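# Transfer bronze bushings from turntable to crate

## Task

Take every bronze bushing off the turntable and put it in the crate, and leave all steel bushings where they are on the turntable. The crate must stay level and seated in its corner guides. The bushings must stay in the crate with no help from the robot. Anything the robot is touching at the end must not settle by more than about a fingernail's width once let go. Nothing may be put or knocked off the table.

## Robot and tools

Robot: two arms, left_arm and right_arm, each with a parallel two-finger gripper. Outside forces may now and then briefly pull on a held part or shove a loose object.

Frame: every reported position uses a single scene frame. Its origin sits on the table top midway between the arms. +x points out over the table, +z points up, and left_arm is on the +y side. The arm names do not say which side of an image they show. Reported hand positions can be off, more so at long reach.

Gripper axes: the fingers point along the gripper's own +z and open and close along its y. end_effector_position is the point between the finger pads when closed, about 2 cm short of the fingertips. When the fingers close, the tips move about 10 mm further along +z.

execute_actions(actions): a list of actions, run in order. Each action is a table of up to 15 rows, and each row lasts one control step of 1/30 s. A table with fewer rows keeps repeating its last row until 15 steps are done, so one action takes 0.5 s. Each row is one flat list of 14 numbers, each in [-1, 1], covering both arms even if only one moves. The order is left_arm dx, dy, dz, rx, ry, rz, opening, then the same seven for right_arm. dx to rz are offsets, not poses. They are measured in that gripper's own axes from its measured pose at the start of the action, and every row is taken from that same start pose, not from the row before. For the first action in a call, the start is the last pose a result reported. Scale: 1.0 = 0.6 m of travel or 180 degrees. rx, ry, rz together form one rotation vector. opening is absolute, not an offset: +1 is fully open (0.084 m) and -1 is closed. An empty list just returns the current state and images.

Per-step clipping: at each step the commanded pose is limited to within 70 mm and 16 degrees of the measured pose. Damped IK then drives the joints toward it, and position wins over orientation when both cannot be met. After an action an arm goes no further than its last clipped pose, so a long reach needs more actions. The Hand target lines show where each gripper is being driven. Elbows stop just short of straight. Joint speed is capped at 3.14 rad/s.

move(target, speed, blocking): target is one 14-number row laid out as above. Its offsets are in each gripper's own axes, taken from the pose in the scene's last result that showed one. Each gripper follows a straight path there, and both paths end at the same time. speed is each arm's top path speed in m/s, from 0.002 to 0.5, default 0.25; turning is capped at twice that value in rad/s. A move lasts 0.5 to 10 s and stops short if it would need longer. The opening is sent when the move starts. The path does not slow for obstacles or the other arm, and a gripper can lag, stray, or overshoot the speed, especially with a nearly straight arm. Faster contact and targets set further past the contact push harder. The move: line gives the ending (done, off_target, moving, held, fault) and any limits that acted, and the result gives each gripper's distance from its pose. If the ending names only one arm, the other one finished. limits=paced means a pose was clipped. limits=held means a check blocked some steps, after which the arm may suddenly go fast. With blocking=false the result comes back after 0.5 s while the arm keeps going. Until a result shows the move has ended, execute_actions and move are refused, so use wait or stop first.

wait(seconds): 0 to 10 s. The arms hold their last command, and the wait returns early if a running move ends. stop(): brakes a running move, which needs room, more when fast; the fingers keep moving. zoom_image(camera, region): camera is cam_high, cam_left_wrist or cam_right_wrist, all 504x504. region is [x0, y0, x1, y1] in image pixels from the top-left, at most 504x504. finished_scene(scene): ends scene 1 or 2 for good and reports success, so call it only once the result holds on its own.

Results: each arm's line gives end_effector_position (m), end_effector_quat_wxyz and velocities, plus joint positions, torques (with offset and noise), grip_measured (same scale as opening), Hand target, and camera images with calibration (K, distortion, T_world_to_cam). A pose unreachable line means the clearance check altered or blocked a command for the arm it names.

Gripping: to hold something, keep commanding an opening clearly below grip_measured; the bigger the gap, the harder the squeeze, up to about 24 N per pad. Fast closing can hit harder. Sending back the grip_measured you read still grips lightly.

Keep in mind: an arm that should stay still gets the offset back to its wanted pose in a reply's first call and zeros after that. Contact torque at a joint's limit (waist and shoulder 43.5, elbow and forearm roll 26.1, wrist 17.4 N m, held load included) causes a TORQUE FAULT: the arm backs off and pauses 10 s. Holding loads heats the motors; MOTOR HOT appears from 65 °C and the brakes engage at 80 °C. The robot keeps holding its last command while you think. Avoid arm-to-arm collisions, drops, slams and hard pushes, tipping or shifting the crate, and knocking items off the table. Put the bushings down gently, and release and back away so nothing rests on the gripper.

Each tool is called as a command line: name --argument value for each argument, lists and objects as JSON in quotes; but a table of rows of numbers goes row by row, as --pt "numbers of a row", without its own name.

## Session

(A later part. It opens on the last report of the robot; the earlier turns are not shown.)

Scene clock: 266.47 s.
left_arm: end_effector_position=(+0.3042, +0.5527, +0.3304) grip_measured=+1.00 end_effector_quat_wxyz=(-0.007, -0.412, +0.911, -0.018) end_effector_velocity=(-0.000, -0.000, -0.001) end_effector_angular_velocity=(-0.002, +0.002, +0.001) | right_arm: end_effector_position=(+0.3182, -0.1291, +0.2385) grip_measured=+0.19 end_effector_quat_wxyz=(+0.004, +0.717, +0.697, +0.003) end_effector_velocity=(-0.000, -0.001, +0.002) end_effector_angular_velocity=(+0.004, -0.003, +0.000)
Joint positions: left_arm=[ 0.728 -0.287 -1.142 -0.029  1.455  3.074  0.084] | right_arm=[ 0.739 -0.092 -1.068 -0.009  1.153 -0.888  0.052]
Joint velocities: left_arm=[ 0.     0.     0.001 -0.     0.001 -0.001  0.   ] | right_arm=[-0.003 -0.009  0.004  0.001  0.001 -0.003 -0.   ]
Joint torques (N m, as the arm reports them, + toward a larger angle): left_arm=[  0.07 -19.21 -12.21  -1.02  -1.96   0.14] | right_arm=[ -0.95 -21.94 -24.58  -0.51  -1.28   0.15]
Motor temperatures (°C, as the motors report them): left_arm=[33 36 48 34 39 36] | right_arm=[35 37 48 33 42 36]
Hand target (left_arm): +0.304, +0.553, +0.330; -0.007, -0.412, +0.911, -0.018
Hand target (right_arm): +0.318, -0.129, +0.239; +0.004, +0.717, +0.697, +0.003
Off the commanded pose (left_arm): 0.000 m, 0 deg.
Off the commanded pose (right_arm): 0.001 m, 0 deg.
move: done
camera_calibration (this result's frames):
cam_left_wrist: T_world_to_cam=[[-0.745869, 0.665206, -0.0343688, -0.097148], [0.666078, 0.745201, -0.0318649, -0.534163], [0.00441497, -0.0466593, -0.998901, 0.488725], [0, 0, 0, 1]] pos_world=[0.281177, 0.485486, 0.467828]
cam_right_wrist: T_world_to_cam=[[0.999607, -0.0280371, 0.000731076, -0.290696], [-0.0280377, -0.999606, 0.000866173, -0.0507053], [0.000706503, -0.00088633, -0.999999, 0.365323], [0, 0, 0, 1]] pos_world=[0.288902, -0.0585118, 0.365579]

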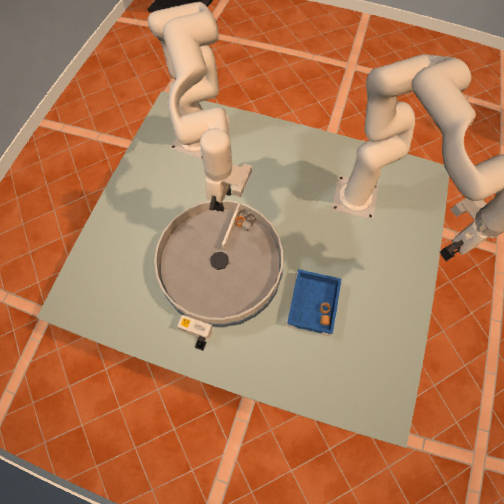

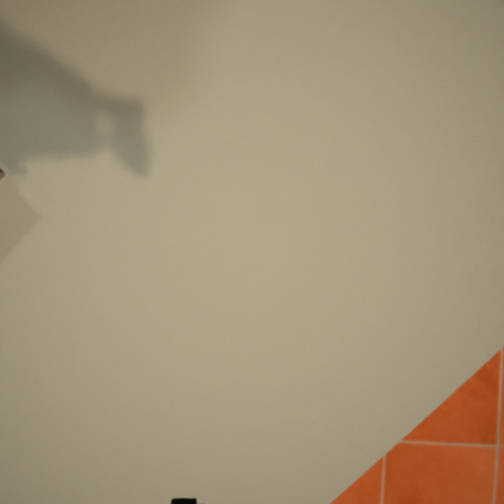

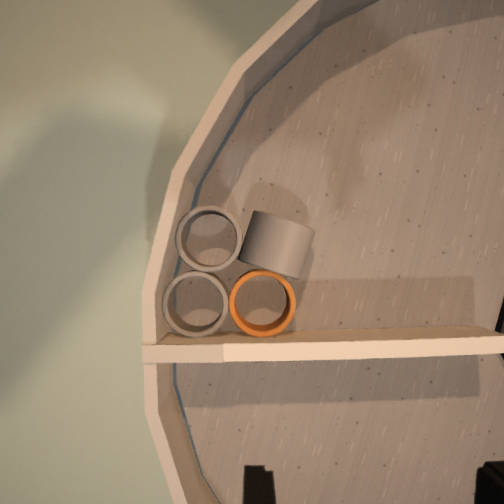

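move --target '[0,0,0,0,0,0,1,0.097,0.057,0.183,0,0,0.5,0.2]'

move --target '[0,0,0,0,0,0,1,0,0,0.083,0,0,0,0.2]' --speed 0.06

move --target '[0,0,0,0,0,0,1,-0.1,0,0,0,0,0,0.2]' --speed 0.05

move --target '[0,0,0,0,0,0,1,0,0,0,0,0,0,-1]'

move --target '[0,0,0,0,0,0,1,0,0,-0.2,0,0,0,-1]' --speed 0.15

Scene clock: 279.80 s.
left_arm: end_effector_position=(+0.3042, +0.5527, +0.3304) grip_measured=+1.00 end_effector_quat_wxyz=(-0.007, -0.412, +0.911, -0.018) end_effector_velocity=(+0.000, -0.000, -0.000) end_effector_angular_velocity=(+0.000, -0.000, -0.001) | right_arm: end_effector_position=(+0.3549, -0.0722, +0.1293) grip_measured=+0.19 end_effector_quat_wxyz=(+0.001, +1.000, -0.014, +0.005) end_effector_velocity=(-0.000, -0.000, -0.001) end_effector_angular_velocity=(-0.003, +0.000, -0.006)
Joint positions: left_arm=[ 0.728 -0.287 -1.142 -0.029  1.455  3.074  0.084] | right_arm=[ 0.783  0.238 -1.143 -0.01   0.898  0.73   0.052]
Joint velocities: left_arm=[-0.001  0.     0.     0.    -0.001 -0.     0.   ] | right_arm=[ 0.     0.001 -0.    -0.003  0.001  0.008 -0.   ]
Joint torques (N m, as the arm reports them, + toward a larger angle): left_arm=[  0.17 -18.51 -12.18  -1.48  -2.06   0.07] | right_arm=[ -0.43 -29.08 -23.2   -0.44  -1.36   0.26]
Motor temperatures (°C, as the motors report them): left_arm=[33 36 49 34 39 36] | right_arm=[35 36 49 33 42 36]
Hand target (left_arm): +0.304, +0.553, +0.330; -0.007, -0.412, +0.911, -0.018
Hand target (right_arm): +0.355, -0.072, +0.129; +0.001, +1.000, -0.015, +0.005
Off the commanded pose (left_arm): 0.000 m, 0 deg.
Off the commanded pose (right_arm): 0.000 m, 0 deg.
move: done
camera_calibration (this result's frames):
cam_left_wrist: T_world_to_cam=[[-0.745869, 0.665206, -0.0343687, -0.0971482], [0.666078, 0.745201, -0.0318647, -0.534163], [0.00441499, -0.0466592, -0.998901, 0.488725], [0, 0, 0, 1]] pos_world=[0.281177, 0.485486, 0.467828]
cam_right_wrist: T_world_to_cam=[[-0.027231, -0.999598, -0.00784925, -0.030268], [-0.999559, 0.0273214, -0.0116556, 0.427891], [0.0118653, 0.00752839, -0.999901, 0.252742], [0, 0, 0, 1]] pos_world=[0.423879, -0.0438492, 0.257466]

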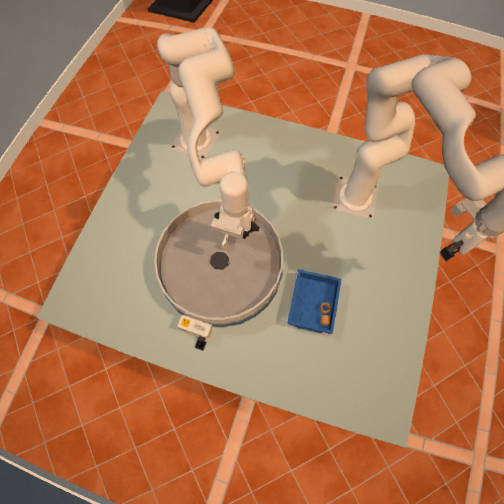

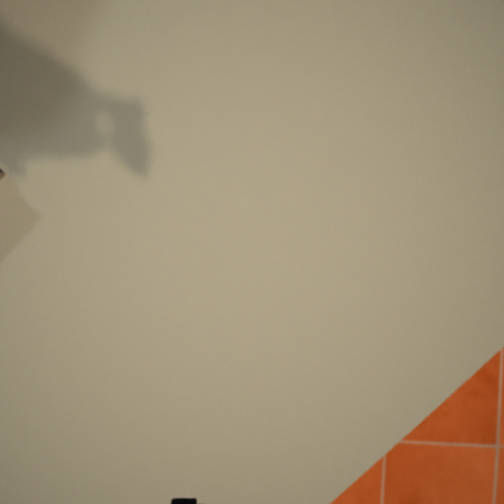

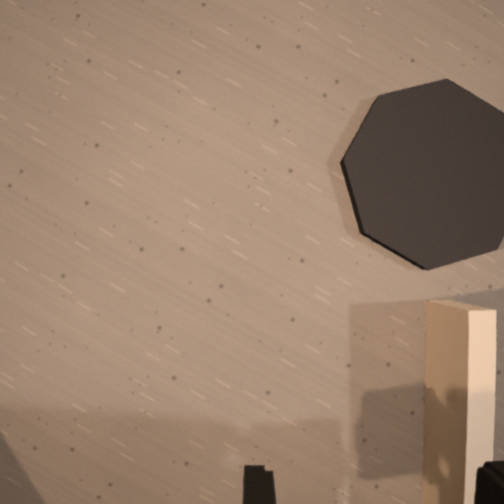

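Scene clock: 280.97 s.
left_arm: end_effector_position=(+0.3042, +0.5527, +0.3304) grip_measured=+1.00 end_effector_quat_wxyz=(-0.007, -0.412, +0.911, -0.018) end_effector_velocity=(-0.000, +0.000, +0.000) end_effector_angular_velocity=(+0.001, +0.000, +0.000) | right_arm: end_effector_position=(+0.3663, -0.0640, +0.1052) grip_measured=+0.21 end_effector_quat_wxyz=(-0.016, +0.999, -0.015, +0.025) end_effector_velocity=(+0.000, +0.001, -0.000) end_effector_angular_velocity=(+0.003, -0.003, +0.000)
Joint positions: left_arm=[ 0.728 -0.287 -1.142 -0.029  1.455  3.074  0.084] | right_arm=[ 0.781  0.286 -1.119 -0.012  0.774  0.73   0.053]
Joint velocities: left_arm=[-0.    -0.    -0.001  0.001  0.001 -0.001  0.   ] | right_arm=[ 0.001  0.001  0.001  0.    -0.007  0.     0.   ]
Joint torques (N m, as the arm reports them, + toward a larger angle): left_arm=[  0.28 -18.68 -12.1   -1.18  -2.04  -0.09] | right_arm=[-0.82 13.6   6.78  1.32 -1.94 -0.16]
Motor temperatures (°C, as the motors report them): left_arm=[33 36 49 34 39 36] | right_arm=[35 36 49 33 42 36]
Hand target (left_arm): +0.304, +0.553, +0.330; -0.007, -0.412, +0.911, -0.018
Hand target (right_arm): +0.355, -0.073, +0.080; +0.001, +1.000, -0.014, +0.005
Off the commanded pose (left_arm): 0.000 m, 0 deg.
Off the commanded pose (right_arm): 0.029 m, 3 deg.
move: off_target (right_arm)
camera_calibration (this result's frames):
cam_left_wrist: T_world_to_cam=[[-0.745869, 0.665206, -0.0343688, -0.097148], [0.666078, 0.745201, -0.0318645, -0.534163], [0.00441518, -0.046659, -0.998901, 0.488725], [0, 0, 0, 1]] pos_world=[0.281177, 0.485486, 0.467828]
cam_right_wrist: T_world_to_cam=[[-0.0267374, -0.998752, -0.0421851, -0.0185329], [-0.998261, 0.0288943, -0.0513762, 0.442545], [0.052531, 0.0407381, -0.997788, 0.215546], [0, 0, 0, 1]] pos_world=[0.429957, -0.0400777, 0.237024]

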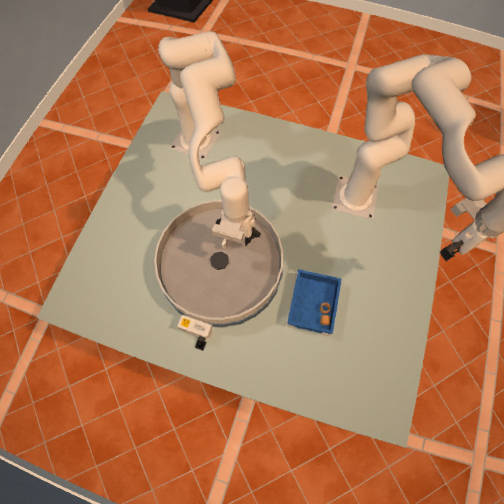

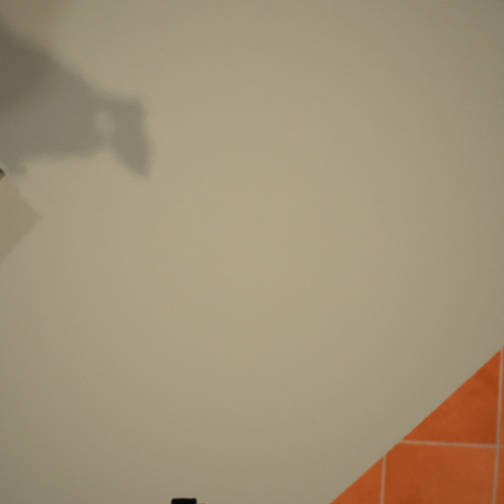

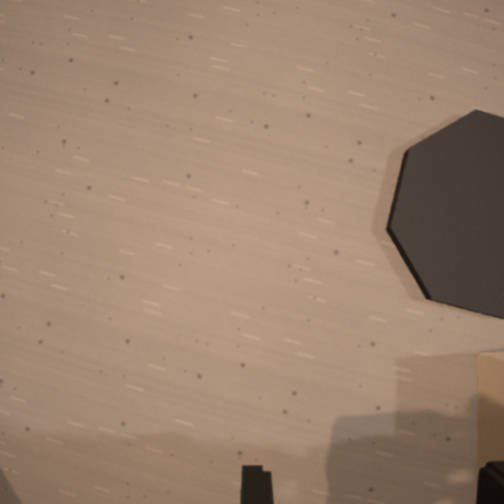

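Scene clock: 282.53 s.
left_arm: end_effector_position=(+0.3042, +0.5527, +0.3304) grip_measured=+1.00 end_effector_quat_wxyz=(-0.007, -0.412, +0.911, -0.018) end_effector_velocity=(+0.001, -0.001, -0.000) end_effector_angular_velocity=(-0.001, -0.000, -0.001) | right_arm: end_effector_position=(+0.3066, -0.0624, +0.1022) grip_measured=+0.18 end_effector_quat_wxyz=(-0.016, +0.999, -0.015, +0.025) end_effector_velocity=(-0.001, +0.000, +0.000) end_effector_angular_velocity=(-0.000, -0.000, -0.000)
Joint positions: left_arm=[ 0.728 -0.287 -1.142 -0.029  1.455  3.074  0.084] | right_arm=[ 0.864  0.162 -0.938 -0.02   0.717  0.819  0.052]
Joint velocities: left_arm=[-0.002  0.     0.    -0.001  0.    -0.    -0.   ] | right_arm=[ 0.002 -0.003  0.003 -0.001 -0.     0.003  0.   ]
Joint torques (N m, as the arm reports them, + toward a larger angle): left_arm=[  0.11 -19.   -12.14  -1.1   -2.1    0.26] | right_arm=[ -6.63 -21.79  -8.85  -1.56   3.84   0.31]
Motor temperatures (°C, as the motors report them): left_arm=[33 36 49 34 39 36] | right_arm=[35 36 48 33 42 36]
Hand target (left_arm): +0.304, +0.553, +0.330; -0.007, -0.412, +0.911, -0.018
Hand target (right_arm): +0.306, -0.062, +0.102; -0.016, +0.999, -0.015, +0.025
Off the commanded pose (left_arm): 0.000 m, 0 deg.
Off the commanded pose (right_arm): 0.000 m, 0 deg.
move: done
camera_calibration (this result's frames):
cam_left_wrist: T_world_to_cam=[[-0.745869, 0.665206, -0.0343687, -0.0971481], [0.666078, 0.745201, -0.0318646, -0.534163], [0.00441506, -0.0466591, -0.998901, 0.488725], [0, 0, 0, 1]] pos_world=[0.281177, 0.485486, 0.467828]
cam_right_wrist: T_world_to_cam=[[-0.0268774, -0.998731, -0.0425863, -0.0185613], [-0.998251, 0.0290601, -0.0514913, 0.38279], [0.0526635, 0.0411279, -0.997765, 0.215569], [0, 0, 0, 1]] pos_world=[0.370269, -0.0385276, 0.234007]

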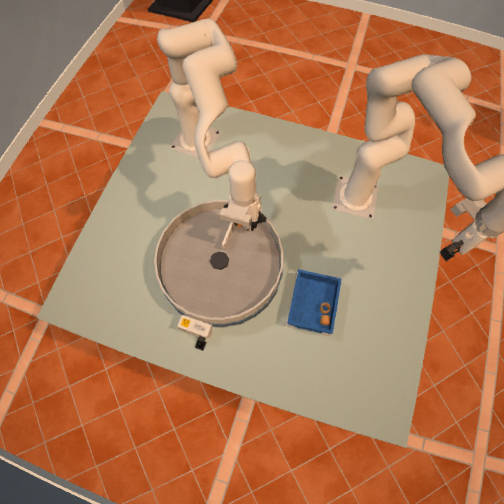

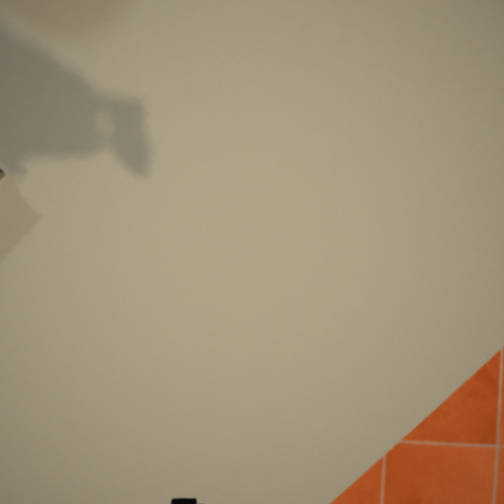

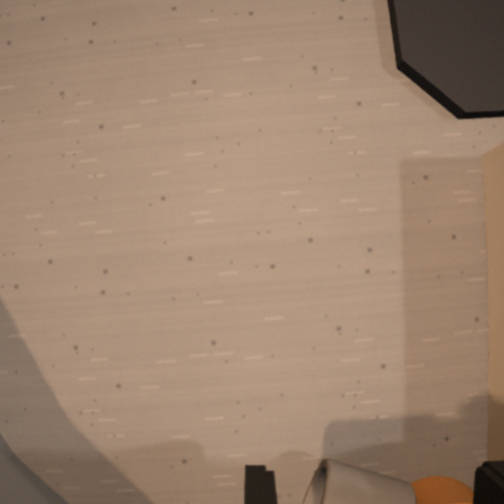

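Scene clock: 283.03 s.
left_arm: end_effector_position=(+0.3042, +0.5527, +0.3304) grip_measured=+1.00 end_effector_quat_wxyz=(-0.007, -0.412, +0.911, -0.018) end_effector_velocity=(-0.000, +0.000, +0.000) end_effector_angular_velocity=(+0.001, -0.001, +0.000) | right_arm: end_effector_position=(+0.3065, -0.0625, +0.1022) grip_measured=-0.38 end_effector_quat_wxyz=(-0.016, +0.999, -0.015, +0.025) end_effector_velocity=(+0.001, +0.000, +0.000) end_effector_angular_velocity=(+0.001, -0.002, +0.002)
Joint positions: left_arm=[ 0.728 -0.287 -1.142 -0.029  1.455  3.074  0.084] | right_arm=[ 0.864  0.162 -0.937 -0.02   0.717  0.82   0.027]
Joint velocities: left_arm=[ 0.001 -0.    -0.     0.    -0.     0.    -0.   ] | right_arm=[-0.    -0.    -0.    -0.001 -0.002 -0.002 -0.   ]
Joint torques (N m, as the arm reports them, + toward a larger angle): left_arm=[ -0.44 -18.12 -12.48  -1.55  -2.01   0.01] | right_arm=[ -4.8  -20.61 -13.01  -2.02   1.26  -0.01]
Motor temperatures (°C, as the motors report them): left_arm=[33 36 49 34 39 36] | right_arm=[35 36 48 33 42 36]
Hand target (left_arm): +0.304, +0.553, +0.330; -0.007, -0.412, +0.911, -0.018
Hand target (right_arm): +0.307, -0.062, +0.102; -0.016, +0.999, -0.015, +0.025
Off the commanded pose (left_arm): 0.000 m, 0 deg.
Off the commanded pose (right_arm): 0.000 m, 0 deg.
move: done
camera_calibration (this result's frames):
cam_left_wrist: T_world_to_cam=[[-0.745869, 0.665206, -0.0343688, -0.0971481], [0.666078, 0.745201, -0.0318647, -0.534163], [0.00441507, -0.0466592, -0.998901, 0.488725], [0, 0, 0, 1]] pos_world=[0.281177, 0.485486, 0.467828]
cam_right_wrist: T_world_to_cam=[[-0.0270448, -0.998732, -0.0424703, -0.0185877], [-0.998256, 0.029213, -0.0512901, 0.382717], [0.0524657, 0.0410092, -0.99778, 0.215602], [0, 0, 0, 1]] pos_world=[0.370235, -0.0385861, 0.233964]

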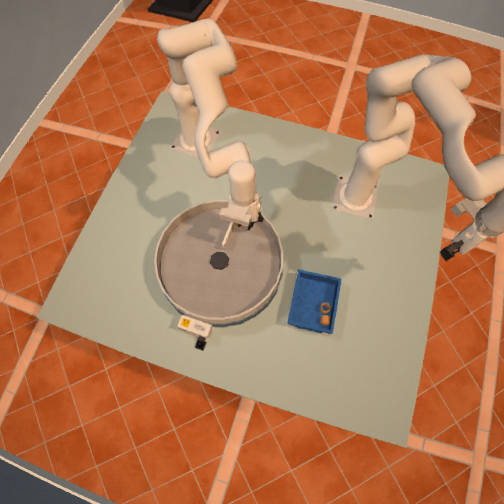

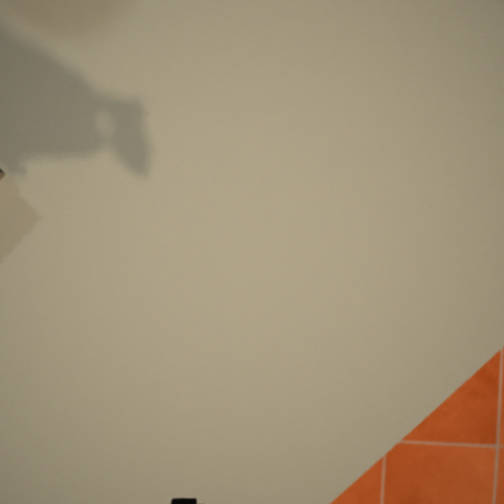

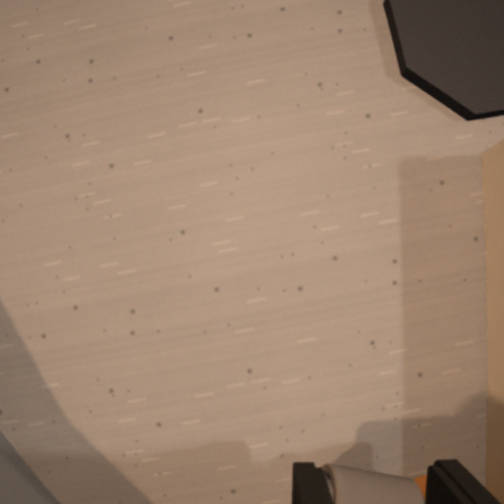

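Scene clock: 284.27 s.
left_arm: end_effector_position=(+0.3042, +0.5527, +0.3304) grip_measured=+1.00 end_effector_quat_wxyz=(-0.007, -0.412, +0.911, -0.018) end_effector_velocity=(-0.000, +0.000, +0.000) end_effector_angular_velocity=(+0.000, +0.000, -0.000) | right_arm: end_effector_position=(+0.3005, -0.0664, +0.2210) grip_measured=-0.43 end_effector_quat_wxyz=(-0.016, +0.999, -0.015, +0.025) end_effector_velocity=(+0.001, +0.001, +0.004) end_effector_angular_velocity=(+0.003, -0.003, -0.000)
Joint positions: left_arm=[ 0.728 -0.287 -1.142 -0.029  1.455  3.074  0.084] | right_arm=[ 0.868 -0.025 -1.079 -0.016  1.047  0.817  0.025]
Joint velocities: left_arm=[ 0.     0.    -0.     0.     0.     0.001  0.   ] | right_arm=[ 0.    -0.003 -0.009  0.     0.008  0.     0.   ]
Joint torques (N m, as the arm reports them, + toward a larger angle): left_arm=[  0.06 -18.06 -12.49  -1.04  -2.07   0.06] | right_arm=[ -0.52 -24.31 -24.96  -0.47  -1.62   0.11]
Motor temperatures (°C, as the motors report them): left_arm=[33 36 49 34 39 36] | right_arm=[35 36 48 33 42 36]
Hand target (left_arm): +0.304, +0.553, +0.330; -0.007, -0.412, +0.911, -0.018
Hand target (right_arm): +0.301, -0.066, +0.222; -0.016, +0.999, -0.015, +0.025
Off the commanded pose (left_arm): 0.000 m, 0 deg.
Off the commanded pose (right_arm): 0.001 m, 0 deg.
move: done
camera_calibration (this result's frames):
cam_left_wrist: T_world_to_cam=[[-0.745869, 0.665206, -0.0343689, -0.0971481], [0.666078, 0.745201, -0.0318648, -0.534163], [0.00441507, -0.0466593, -0.998901, 0.488725], [0, 0, 0, 1]] pos_world=[0.281177, 0.485486, 0.467828]
cam_right_wrist: T_world_to_cam=[[-0.0272888, -0.998773, -0.0413253, -0.0177613], [-0.998298, 0.0293604, -0.050382, 0.382716], [0.0515335, 0.0398801, -0.997875, 0.334829], [0, 0, 0, 1]] pos_world=[0.364325, -0.0423292, 0.352666]

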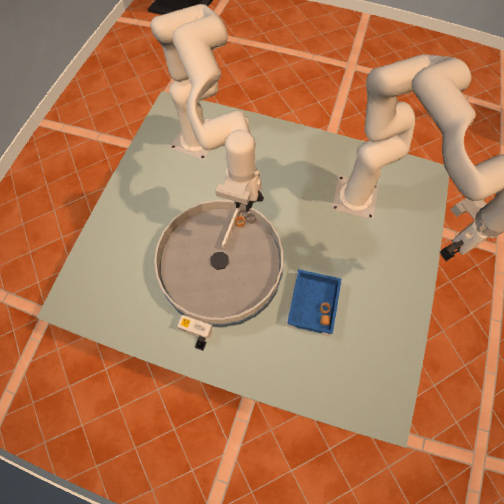

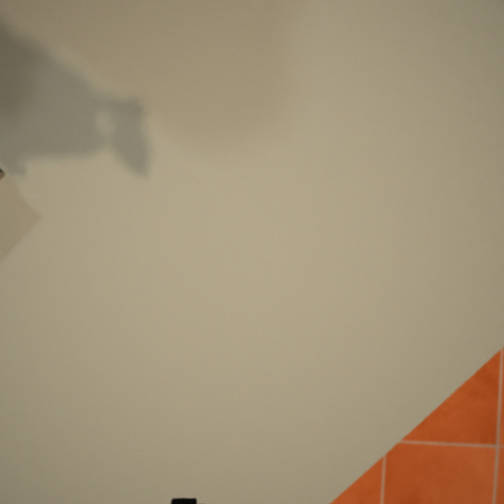

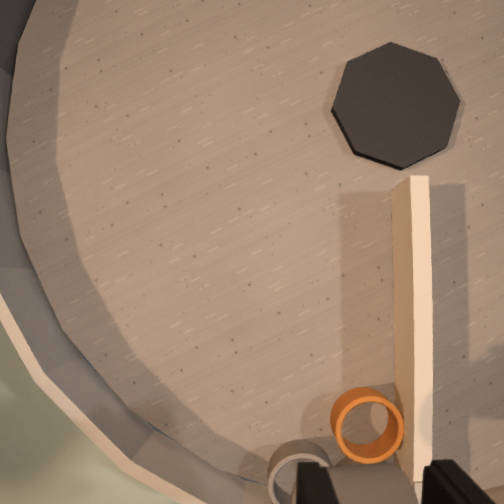

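move --target '[0,0,0,0,0,0,1,0.083,0.167,0.0,-0.013,-0.016,0,-1]'

move --target '[0,0,0,0,0,0,1,0,0,0.19,0,0,0,-1]' --speed 0.15

move --target '[0,0,0,0,0,0,1,0,0,0,0,0,0,0.2]'

move --target '[0,0,0,0,0,0,1,0,0,-0.15,0,0,0,0.2]'

move --target '[0,0,0,0,0,0,1,-0.093,-0.24,0.115,0,0,-0.5,0.2]' --speed 0.4

move --target '[0,0,0,0,0,0,1,0,0,0.083,0,0,0,0.2]' --speed 0.08

move --target '[0,0,0,0,0,0,1,-0.1,0,0,0,0,0,0.2]' --speed 0.06

move --target '[0,0,0,0,0,0,1,0,0,0,0,0,0,-1]'

move --target '[0,0,0,0,0,0,1,0,0,-0.2,0,0,0,-1]' --speed 0.15

Scene clock: 299.37 s.
left_arm: end_effector_position=(+0.3042, +0.5527, +0.3304) grip_measured=+1.00 end_effector_quat_wxyz=(-0.007, -0.412, +0.911, -0.018) end_effector_velocity=(-0.000, -0.000, -0.000) end_effector_angular_velocity=(-0.001, +0.001, +0.000) | right_arm: end_effector_position=(+0.3472, -0.1674, +0.2202) grip_measured=-0.44 end_effector_quat_wxyz=(+0.005, +1.000, -0.015, -0.000) end_effector_velocity=(+0.001, -0.002, -0.000) end_effector_angular_velocity=(-0.001, +0.003, -0.001)
Joint positions: left_arm=[ 0.728 -0.287 -1.142 -0.029  1.455  3.074  0.084] | right_arm=[ 0.632 -0.059 -1.053 -0.008  1.118  0.576  0.025]
Joint velocities: left_arm=[ 0.001 -0.     0.001  0.     0.001  0.     0.   ] | right_arm=[-0.006  0.001 -0.002  0.001  0.003 -0.005  0.   ]
Joint torques (N m, as the arm reports them, + toward a larger angle): left_arm=[  0.13 -18.15 -12.53  -1.45  -1.96   0.19] | right_arm=[ -0.96 -22.74 -24.62  -0.39  -1.61   0.31]
Motor temperatures (°C, as the motors report them): left_arm=[33 36 49 34 39 36] | right_arm=[35 35 49 33 42 36]
Hand target (left_arm): +0.304, +0.553, +0.330; -0.007, -0.412, +0.911, -0.018
Hand target (right_arm): +0.347, -0.168, +0.220; +0.005, +1.000, -0.015, -0.001
Off the commanded pose (left_arm): 0.000 m, 0 deg.
Off the commanded pose (right_arm): 0.001 m, 0 deg.
move: done
camera_calibration (this result's frames):
cam_left_wrist: T_world_to_cam=[[-0.745869, 0.665206, -0.0343688, -0.0971482], [0.666078, 0.745201, -0.0318647, -0.534163], [0.00441509, -0.0466592, -0.998901, 0.488725], [0, 0, 0, 1]] pos_world=[0.281177, 0.485486, 0.467828]
cam_right_wrist: T_world_to_cam=[[-0.0282266, -0.999602, -0.0000754861, -0.126354], [-0.999601, 0.0282267, -0.000483281, 0.421596], [0.00048522, 0.0000618146, -1, 0.347189], [0, 0, 0, 1]] pos_world=[0.417693, -0.138226, 0.347384]

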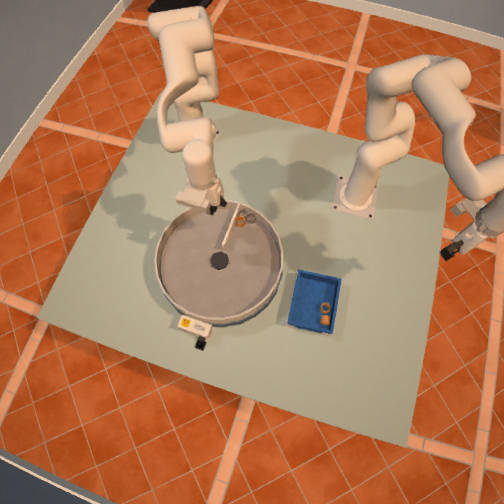

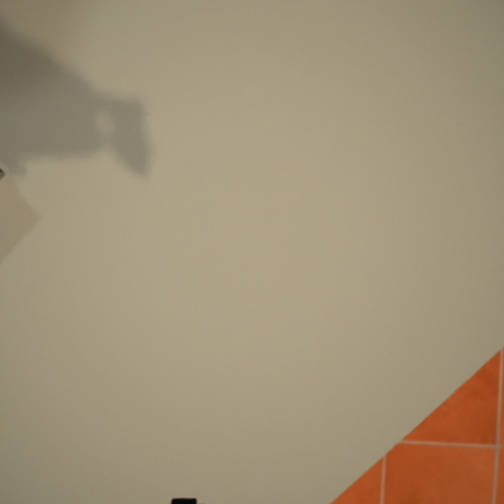

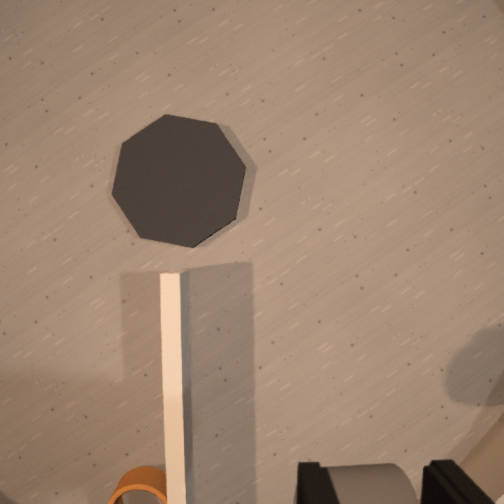

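Scene clock: 300.60 s.
left_arm: end_effector_position=(+0.3042, +0.5527, +0.3304) grip_measured=+1.00 end_effector_quat_wxyz=(-0.007, -0.412, +0.911, -0.018) end_effector_velocity=(+0.000, +0.000, +0.001) end_effector_angular_velocity=(+0.002, -0.001, -0.000) | right_arm: end_effector_position=(+0.3471, -0.1684, +0.1069) grip_measured=-0.44 end_effector_quat_wxyz=(+0.004, +1.000, -0.015, -0.000) end_effector_velocity=(-0.002, -0.001, -0.004) end_effector_angular_velocity=(-0.003, +0.006, -0.001)
Joint positions: left_arm=[ 0.728 -0.287 -1.142 -0.029  1.455  3.074  0.084] | right_arm=[ 0.63   0.092 -0.88  -0.01   0.793  0.577  0.025]
Joint velocities: left_arm=[-0.001 -0.    -0.002  0.    -0.    -0.    -0.   ] | right_arm=[-0.     0.005  0.004  0.001 -0.003  0.001 -0.   ]
Joint torques (N m, as the arm reports them, + toward a larger angle): left_arm=[  0.1  -18.67 -12.51  -1.81  -1.93  -0.03] | right_arm=[ -0.65 -24.87 -22.39  -0.21  -1.5    0.15]
Motor temperatures (°C, as the motors report them): left_arm=[33 36 49 34 39 36] | right_arm=[35 35 49 33 42 36]
Hand target (left_arm): +0.304, +0.553, +0.330; -0.007, -0.412, +0.911, -0.018
Hand target (right_arm): +0.347, -0.169, +0.106; +0.005, +1.000, -0.015, -0.001
Off the commanded pose (left_arm): 0.000 m, 0 deg.
Off the commanded pose (right_arm): 0.001 m, 0 deg.
move: done
camera_calibration (this result's frames):
cam_left_wrist: T_world_to_cam=[[-0.745869, 0.665206, -0.0343688, -0.0971482], [0.666078, 0.745201, -0.0318648, -0.534163], [0.00441499, -0.0466593, -0.998901, 0.488725], [0, 0, 0, 1]] pos_world=[0.281177, 0.485486, 0.467828]
cam_right_wrist: T_world_to_cam=[[-0.0280362, -0.999607, -0.000798565, -0.127312], [-0.999606, 0.0280373, -0.00137423, 0.421476], [0.00139608, 0.000759722, -0.999999, 0.233734], [0, 0, 0, 1]] pos_world=[0.417414, -0.139257, 0.234211]

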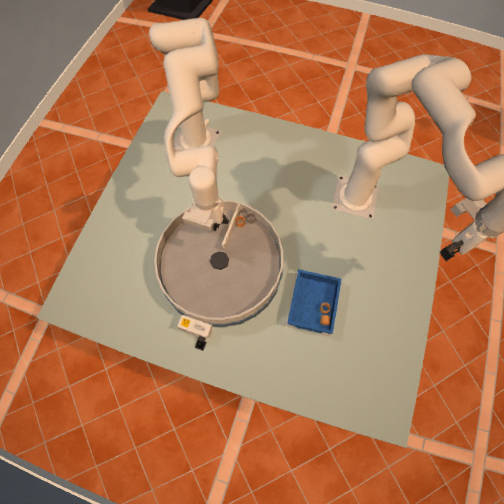

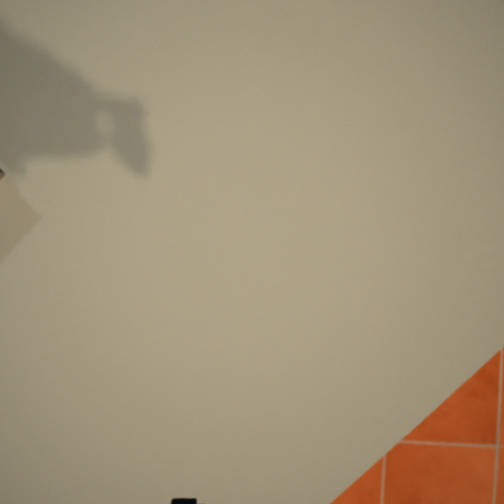

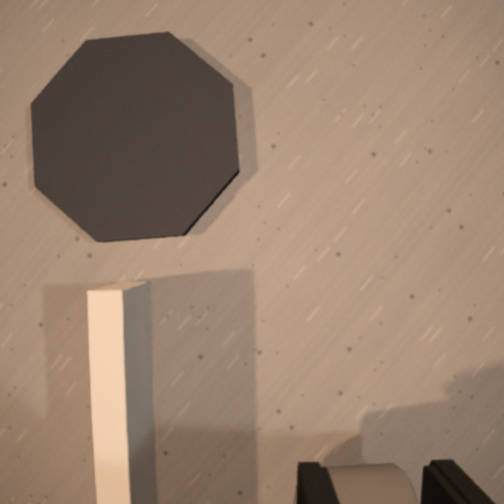

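Scene clock: 301.10 s.
left_arm: end_effector_position=(+0.3042, +0.5527, +0.3304) grip_measured=+1.00 end_effector_quat_wxyz=(-0.007, -0.412, +0.911, -0.018) end_effector_velocity=(-0.001, +0.001, -0.000) end_effector_angular_velocity=(+0.000, +0.000, +0.002) | right_arm: end_effector_position=(+0.3471, -0.1684, +0.1070) grip_measured=+0.19 end_effector_quat_wxyz=(+0.004, +1.000, -0.015, +0.000) end_effector_velocity=(-0.001, -0.000, -0.000) end_effector_angular_velocity=(-0.001, +0.003, -0.001)
Joint positions: left_arm=[ 0.728 -0.287 -1.142 -0.029  1.455  3.074  0.084] | right_arm=[ 0.63   0.092 -0.88  -0.01   0.793  0.577  0.052]
Joint velocities: left_arm=[ 0.002 -0.     0.     0.001 -0.    -0.001  0.   ] | right_arm=[-0.     0.     0.001  0.001  0.002  0.001  0.   ]
Joint torques (N m, as the arm reports them, + toward a larger angle): left_arm=[ -0.44 -18.99 -12.43  -1.59  -2.19   0.01] | right_arm=[ -0.74 -24.52 -22.12  -0.25  -1.4    0.32]
Motor temperatures (°C, as the motors report them): left_arm=[33 36 49 34 39 36] | right_arm=[35 35 49 33 42 36]
Hand target (left_arm): +0.304, +0.553, +0.330; -0.007, -0.412, +0.911, -0.018
Hand target (right_arm): +0.347, -0.168, +0.107; +0.004, +1.000, -0.015, -0.000
Off the commanded pose (left_arm): 0.000 m, 0 deg.
Off the commanded pose (right_arm): 0.000 m, 0 deg.
move: done
camera_calibration (this result's frames):
cam_left_wrist: T_world_to_cam=[[-0.745868, 0.665206, -0.0343687, -0.0971483], [0.666079, 0.745201, -0.031865, -0.534163], [0.00441482, -0.0466594, -0.998901, 0.488725], [0, 0, 0, 1]] pos_world=[0.281177, 0.485486, 0.467828]
cam_right_wrist: T_world_to_cam=[[-0.028036, -0.999607, -0.000834433, -0.1273], [-0.999606, 0.0280372, -0.00143018, 0.421495], [0.00145301, 0.000794008, -0.999999, 0.233748], [0, 0, 0, 1]] pos_world=[0.41742, -0.139253, 0.234244]

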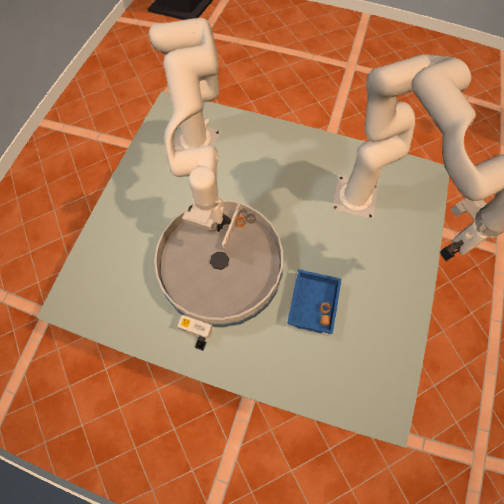

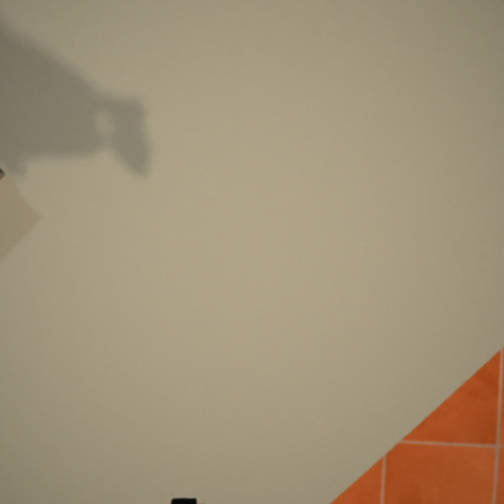

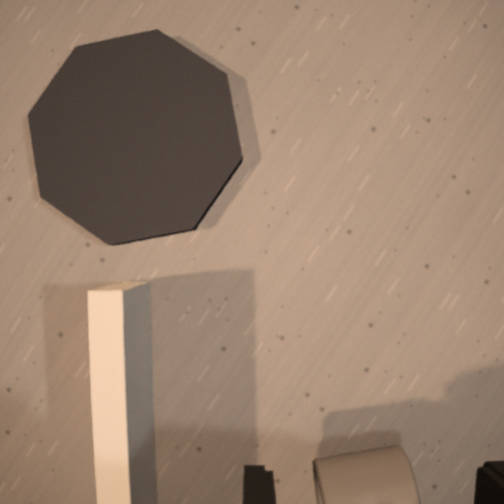

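Scene clock: 301.97 s.
left_arm: end_effector_position=(+0.3042, +0.5527, +0.3304) grip_measured=+1.00 end_effector_quat_wxyz=(-0.007, -0.412, +0.911, -0.018) end_effector_velocity=(-0.000, +0.000, -0.000) end_effector_angular_velocity=(-0.000, +0.000, +0.001) | right_arm: end_effector_position=(+0.3470, -0.1678, +0.1958) grip_measured=+0.19 end_effector_quat_wxyz=(+0.005, +1.000, -0.015, -0.001) end_effector_velocity=(+0.002, +0.001, +0.006) end_effector_angular_velocity=(+0.004, -0.005, -0.000)
Joint positions: left_arm=[ 0.728 -0.287 -1.142 -0.029  1.455  3.074  0.084] | right_arm=[ 0.631 -0.038 -1.005 -0.009  1.049  0.576  0.052]
Joint velocities: left_arm=[ 0.001  0.     0.001 -0.    -0.    -0.    -0.   ] | right_arm=[ 0.    -0.004 -0.011  0.001  0.009 -0.    -0.   ]
Joint torques (N m, as the arm reports them, + toward a larger angle): left_arm=[  0.11 -18.68 -12.2   -1.18  -2.34   0.13] | right_arm=[ -0.47 -23.09 -23.53  -0.25  -1.49   0.17]
Motor temperatures (°C, as the motors report them): left_arm=[33 36 49 34 39 36] | right_arm=[35 35 49 33 42 36]
Hand target (left_arm): +0.304, +0.553, +0.330; -0.007, -0.412, +0.911, -0.018
Hand target (right_arm): +0.347, -0.168, +0.197; +0.004, +1.000, -0.015, +0.000
Off the commanded pose (left_arm): 0.000 m, 0 deg.
Off the commanded pose (right_arm): 0.001 m, 0 deg.
move: done
camera_calibration (this result's frames):
cam_left_wrist: T_world_to_cam=[[-0.745869, 0.665206, -0.0343688, -0.0971481], [0.666078, 0.745201, -0.031865, -0.534163], [0.00441491, -0.0466594, -0.998901, 0.488725], [0, 0, 0, 1]] pos_world=[0.281177, 0.485486, 0.467828]
cam_right_wrist: T_world_to_cam=[[-0.0281896, -0.999603, 0.000167141, -0.126762], [-0.999603, 0.0281896, -0.0000551227, 0.42125], [0.0000503892, -0.000168628, -1, 0.322945], [0, 0, 0, 1]] pos_world=[0.417493, -0.138532, 0.32299]

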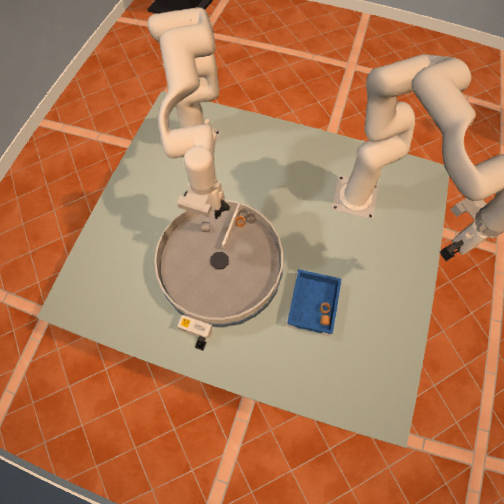

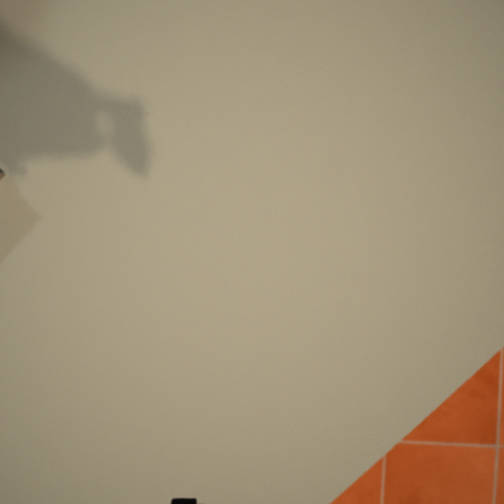

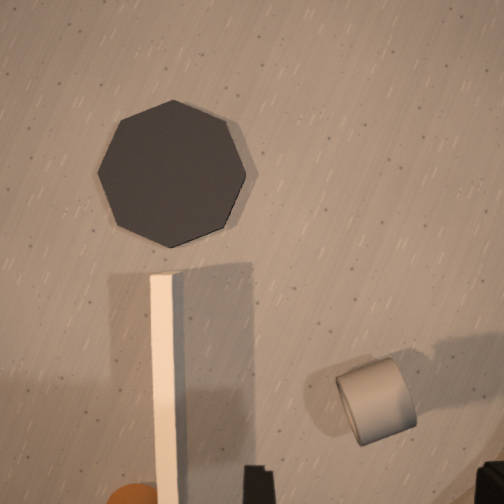

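Scene clock: 304.47 s.
left_arm: end_effector_position=(+0.3042, +0.5527, +0.3304) grip_measured=+1.00 end_effector_quat_wxyz=(-0.007, -0.412, +0.911, -0.018) end_effector_velocity=(+0.000, +0.000, +0.000) end_effector_angular_velocity=(+0.001, -0.000, +0.000) | right_arm: end_effector_position=(+0.2951, -0.0231, +0.1259) grip_measured=+0.19 end_effector_quat_wxyz=(+0.003, +0.718, +0.696, -0.004) end_effector_velocity=(-0.001, +0.000, -0.002) end_effector_angular_velocity=(-0.002, +0.005, +0.010)
Joint positions: left_arm=[ 0.728 -0.287 -1.142 -0.029  1.455  3.074  0.084] | right_arm=[ 0.933  0.224 -1.117 -0.006  0.9   -0.692  0.052]
Joint velocities: left_arm=[-0.     0.    -0.     0.    -0.001 -0.001  0.   ] | right_arm=[ 0.001  0.004 -0.002  0.003  0.002 -0.01   0.   ]
Joint torques (N m, as the arm reports them, + toward a larger angle): left_arm=[  0.33 -18.36 -12.56  -0.96  -2.2   -0.07] | right_arm=[ -0.61 -28.33 -23.12  -0.1   -1.33   0.3 ]
Motor temperatures (°C, as the motors report them): left_arm=[33 36 49 34 39 36] | right_arm=[35 35 49 33 42 36]
Hand target (left_arm): +0.304, +0.553, +0.330; -0.007, -0.412, +0.911, -0.018
Hand target (right_arm): +0.295, -0.023, +0.126; +0.003, +0.717, +0.697, -0.004
Off the commanded pose (left_arm): 0.000 m, 0 deg.
Off the commanded pose (right_arm): 0.001 m, 0 deg.
move: done
camera_calibration (this result's frames):
cam_left_wrist: T_world_to_cam=[[-0.745869, 0.665206, -0.0343687, -0.0971483], [0.666078, 0.745201, -0.031865, -0.534163], [0.00441475, -0.0466594, -0.998901, 0.488725], [0, 0, 0, 1]] pos_world=[0.281177, 0.485486, 0.467828]
cam_right_wrist: T_world_to_cam=[[0.999518, -0.0291573, -0.0107011, -0.263086], [-0.0290763, -0.999548, 0.00765252, 0.0541425], [-0.0109194, -0.00733768, -0.999913, 0.256102], [0, 0, 0, 1]] pos_world=[0.26733, 0.0483263, 0.252851]

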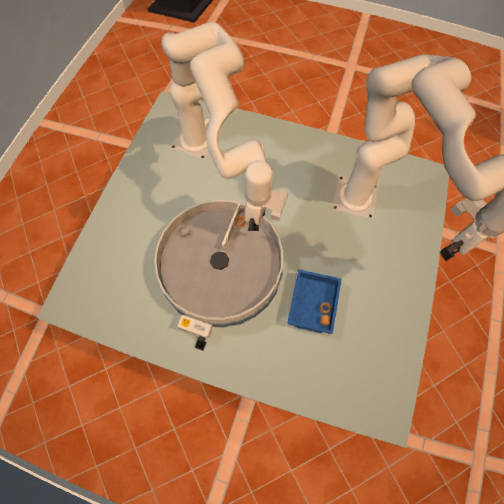

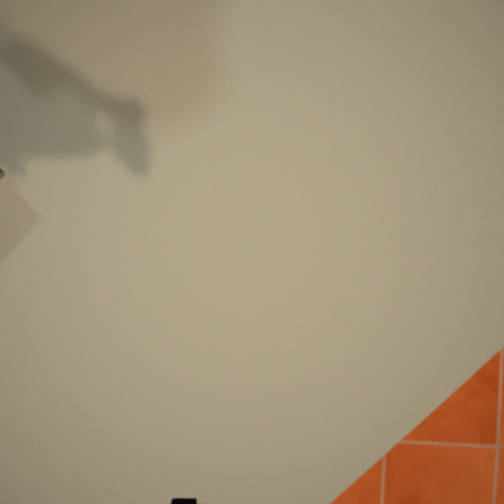

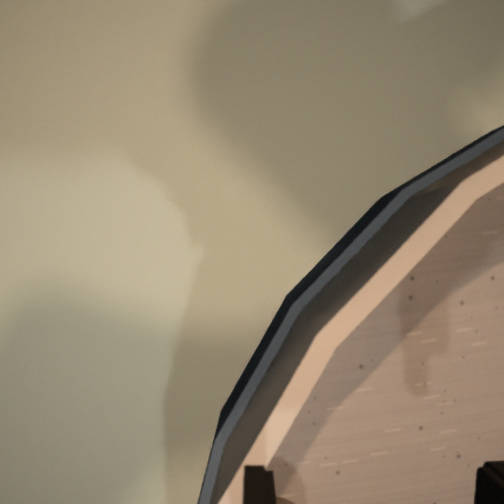

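Scene clock: 305.67 s.
left_arm: end_effector_position=(+0.3042, +0.5527, +0.3304) grip_measured=+1.00 end_effector_quat_wxyz=(-0.007, -0.412, +0.911, -0.018) end_effector_velocity=(+0.000, -0.000, +0.000) end_effector_angular_velocity=(-0.000, -0.001, +0.000) | right_arm: end_effector_position=(+0.3021, -0.0244, +0.0799) grip_measured=+0.17 end_effector_quat_wxyz=(+0.002, +0.721, +0.692, +0.002) end_effector_velocity=(+0.001, +0.000, -0.003) end_effector_angular_velocity=(-0.001, +0.004, -0.003)
Joint positions: left_arm=[ 0.728 -0.287 -1.142 -0.029  1.455  3.074  0.084] | right_arm=[ 0.921  0.307 -1.08  -0.007  0.769 -0.692  0.051]
Joint velocities: left_arm=[-0.     0.    -0.001 -0.001 -0.    -0.    -0.   ] | right_arm=[-0.001  0.009 -0.005  0.003 -0.002 -0.    -0.   ]
Joint torques (N m, as the arm reports them, + toward a larger angle): left_arm=[  0.75 -19.25 -12.52  -1.05  -1.96   0.11] | right_arm=[ 19.92 -14.75  -0.37   5.54   4.46   0.5 ]
Motor temperatures (°C, as the motors report them): left_arm=[33 36 49 34 39 36] | right_arm=[35 35 49 33 42 36]
Hand target (left_arm): +0.304, +0.553, +0.330; -0.007, -0.412, +0.911, -0.018
Hand target (right_arm): +0.295, -0.024, +0.076; +0.003, +0.718, +0.696, -0.004
Off the commanded pose (left_arm): 0.000 m, 0 deg.
Off the commanded pose (right_arm): 0.008 m, 1 deg.
move: off_target (right_arm)
camera_calibration (this result's frames):
cam_left_wrist: T_world_to_cam=[[-0.745868, 0.665206, -0.0343686, -0.0971484], [0.666079, 0.745201, -0.031865, -0.534163], [0.00441472, -0.0466593, -0.998901, 0.488725], [0, 0, 0, 1]] pos_world=[0.281177, 0.485486, 0.467828]
cam_right_wrist: T_world_to_cam=[[0.999197, -0.0399655, -0.00298852, -0.271398], [-0.0399687, -0.9992, -0.00103005, 0.0574487], [-0.00294497, 0.00114867, -0.999995, 0.208011], [0, 0, 0, 1]] pos_world=[0.274089, 0.0463173, 0.207258]

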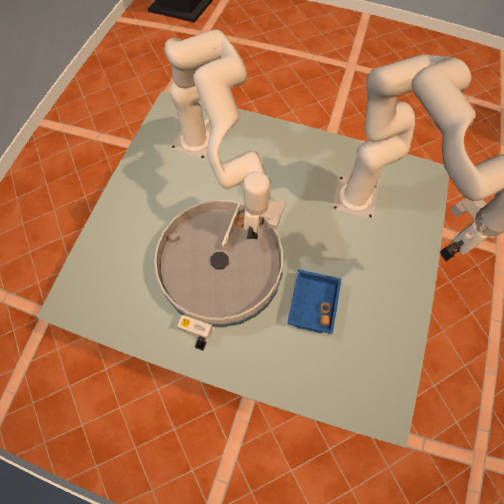

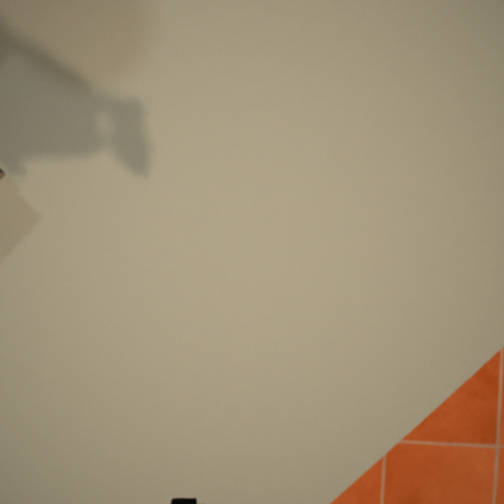

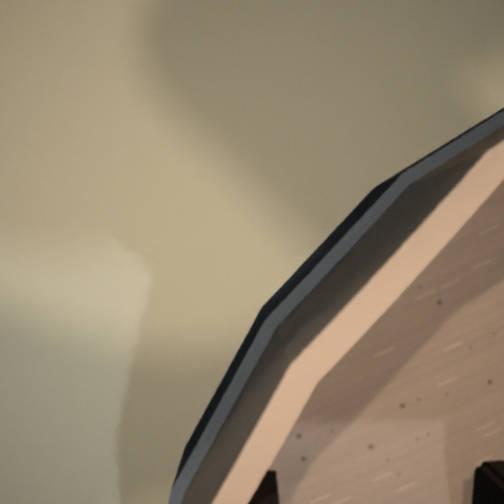

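Scene clock: 316.27 s.
left_arm: end_effector_position=(+0.3042, +0.5527, +0.3304) grip_measured=+1.00 end_effector_quat_wxyz=(-0.007, -0.412, +0.911, -0.018) end_effector_velocity=(+0.000, -0.000, -0.000) end_effector_angular_velocity=(-0.000, -0.000, +0.000) | right_arm: end_effector_position=(+0.3299, -0.0170, +0.1151) grip_measured=+0.19 end_effector_quat_wxyz=(-0.000, +0.720, +0.691, +0.060) end_effector_velocity=(-0.000, +0.000, +0.000) end_effector_angular_velocity=(+0.001, +0.001, -0.002)
Joint positions: left_arm=[ 0.728 -0.287 -1.142 -0.029  1.455  3.074  0.084] | right_arm=[ 0.891  0.251 -1.082 -0.006  0.712 -0.723  0.052]
Joint velocities: left_arm=[-0.    -0.     0.001 -0.    -0.    -0.    -0.   ] | right_arm=[-0.    -0.001  0.     0.001  0.001  0.001 -0.   ]
Joint torques (N m, as the arm reports them, + toward a larger angle): left_arm=[  0.14 -19.08 -12.09  -1.12  -2.36  -0.04] | right_arm=[ -0.94 -28.75 -22.81  -0.32  -1.57   0.15]
Motor temperatures (°C, as the motors report them): left_arm=[33 36 49 34 39 36] | right_arm=[35 36 48 33 42 36]
Hand target (left_arm): +0.304, +0.553, +0.330; -0.007, -0.412, +0.911, -0.018
Hand target (right_arm): +0.330, -0.017, +0.115; -0.000, +0.720, +0.691, +0.060
Off the commanded pose (left_arm): 0.000 m, 0 deg.
Off the commanded pose (right_arm): 0.082 m, 7 deg.
TORQUE FAULT: the external load on joint 3 (elbow) of the right arm reached its load limit, and that arm stopped for 10 seconds. That time counts as 18 of the actions that you can send in this scene. A torque fault stops only its own arm. That arm's remaining commands of this call were not run. Joint 3 (elbow) of that arm moved back by up to 3 degrees. That arm holds there, with its grip as last carried out, and accepts commands again: back off and push less far. That arm stops again, at the same cost, whenever a joint's load reaches its limit.
move: fault (right_arm); limits=paced
camera_calibration (this result's frames):
cam_left_wrist: T_world_to_cam=[[-0.745868, 0.665206, -0.0343686, -0.0971486], [0.666079, 0.7452, -0.0318651, -0.534163], [0.00441464, -0.0466593, -0.998901, 0.488725], [0, 0, 0, 1]] pos_world=[0.281177, 0.485486, 0.467828]
cam_right_wrist: T_world_to_cam=[[0.996458, -0.0425739, 0.0725158, -0.306613], [-0.0361529, -0.995494, -0.0876664, 0.0747878], [0.0759213, 0.0847342, -0.993507, 0.217955], [0, 0, 0, 1]] pos_world=[0.291683, 0.0429288, 0.245331]

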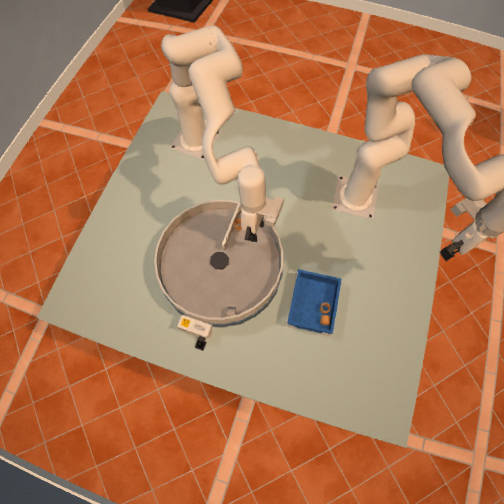

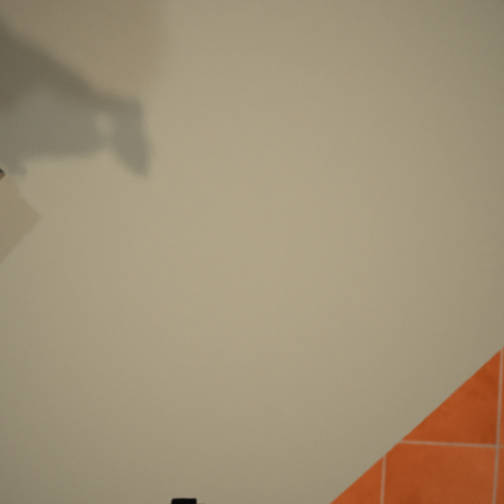

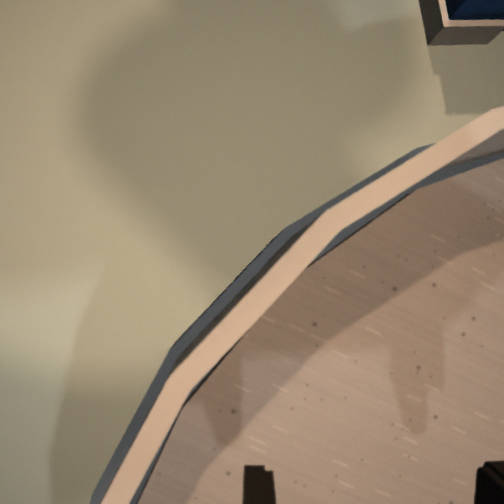

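not run: a fault stop came before this call.

not run: a fault stop came before this call.


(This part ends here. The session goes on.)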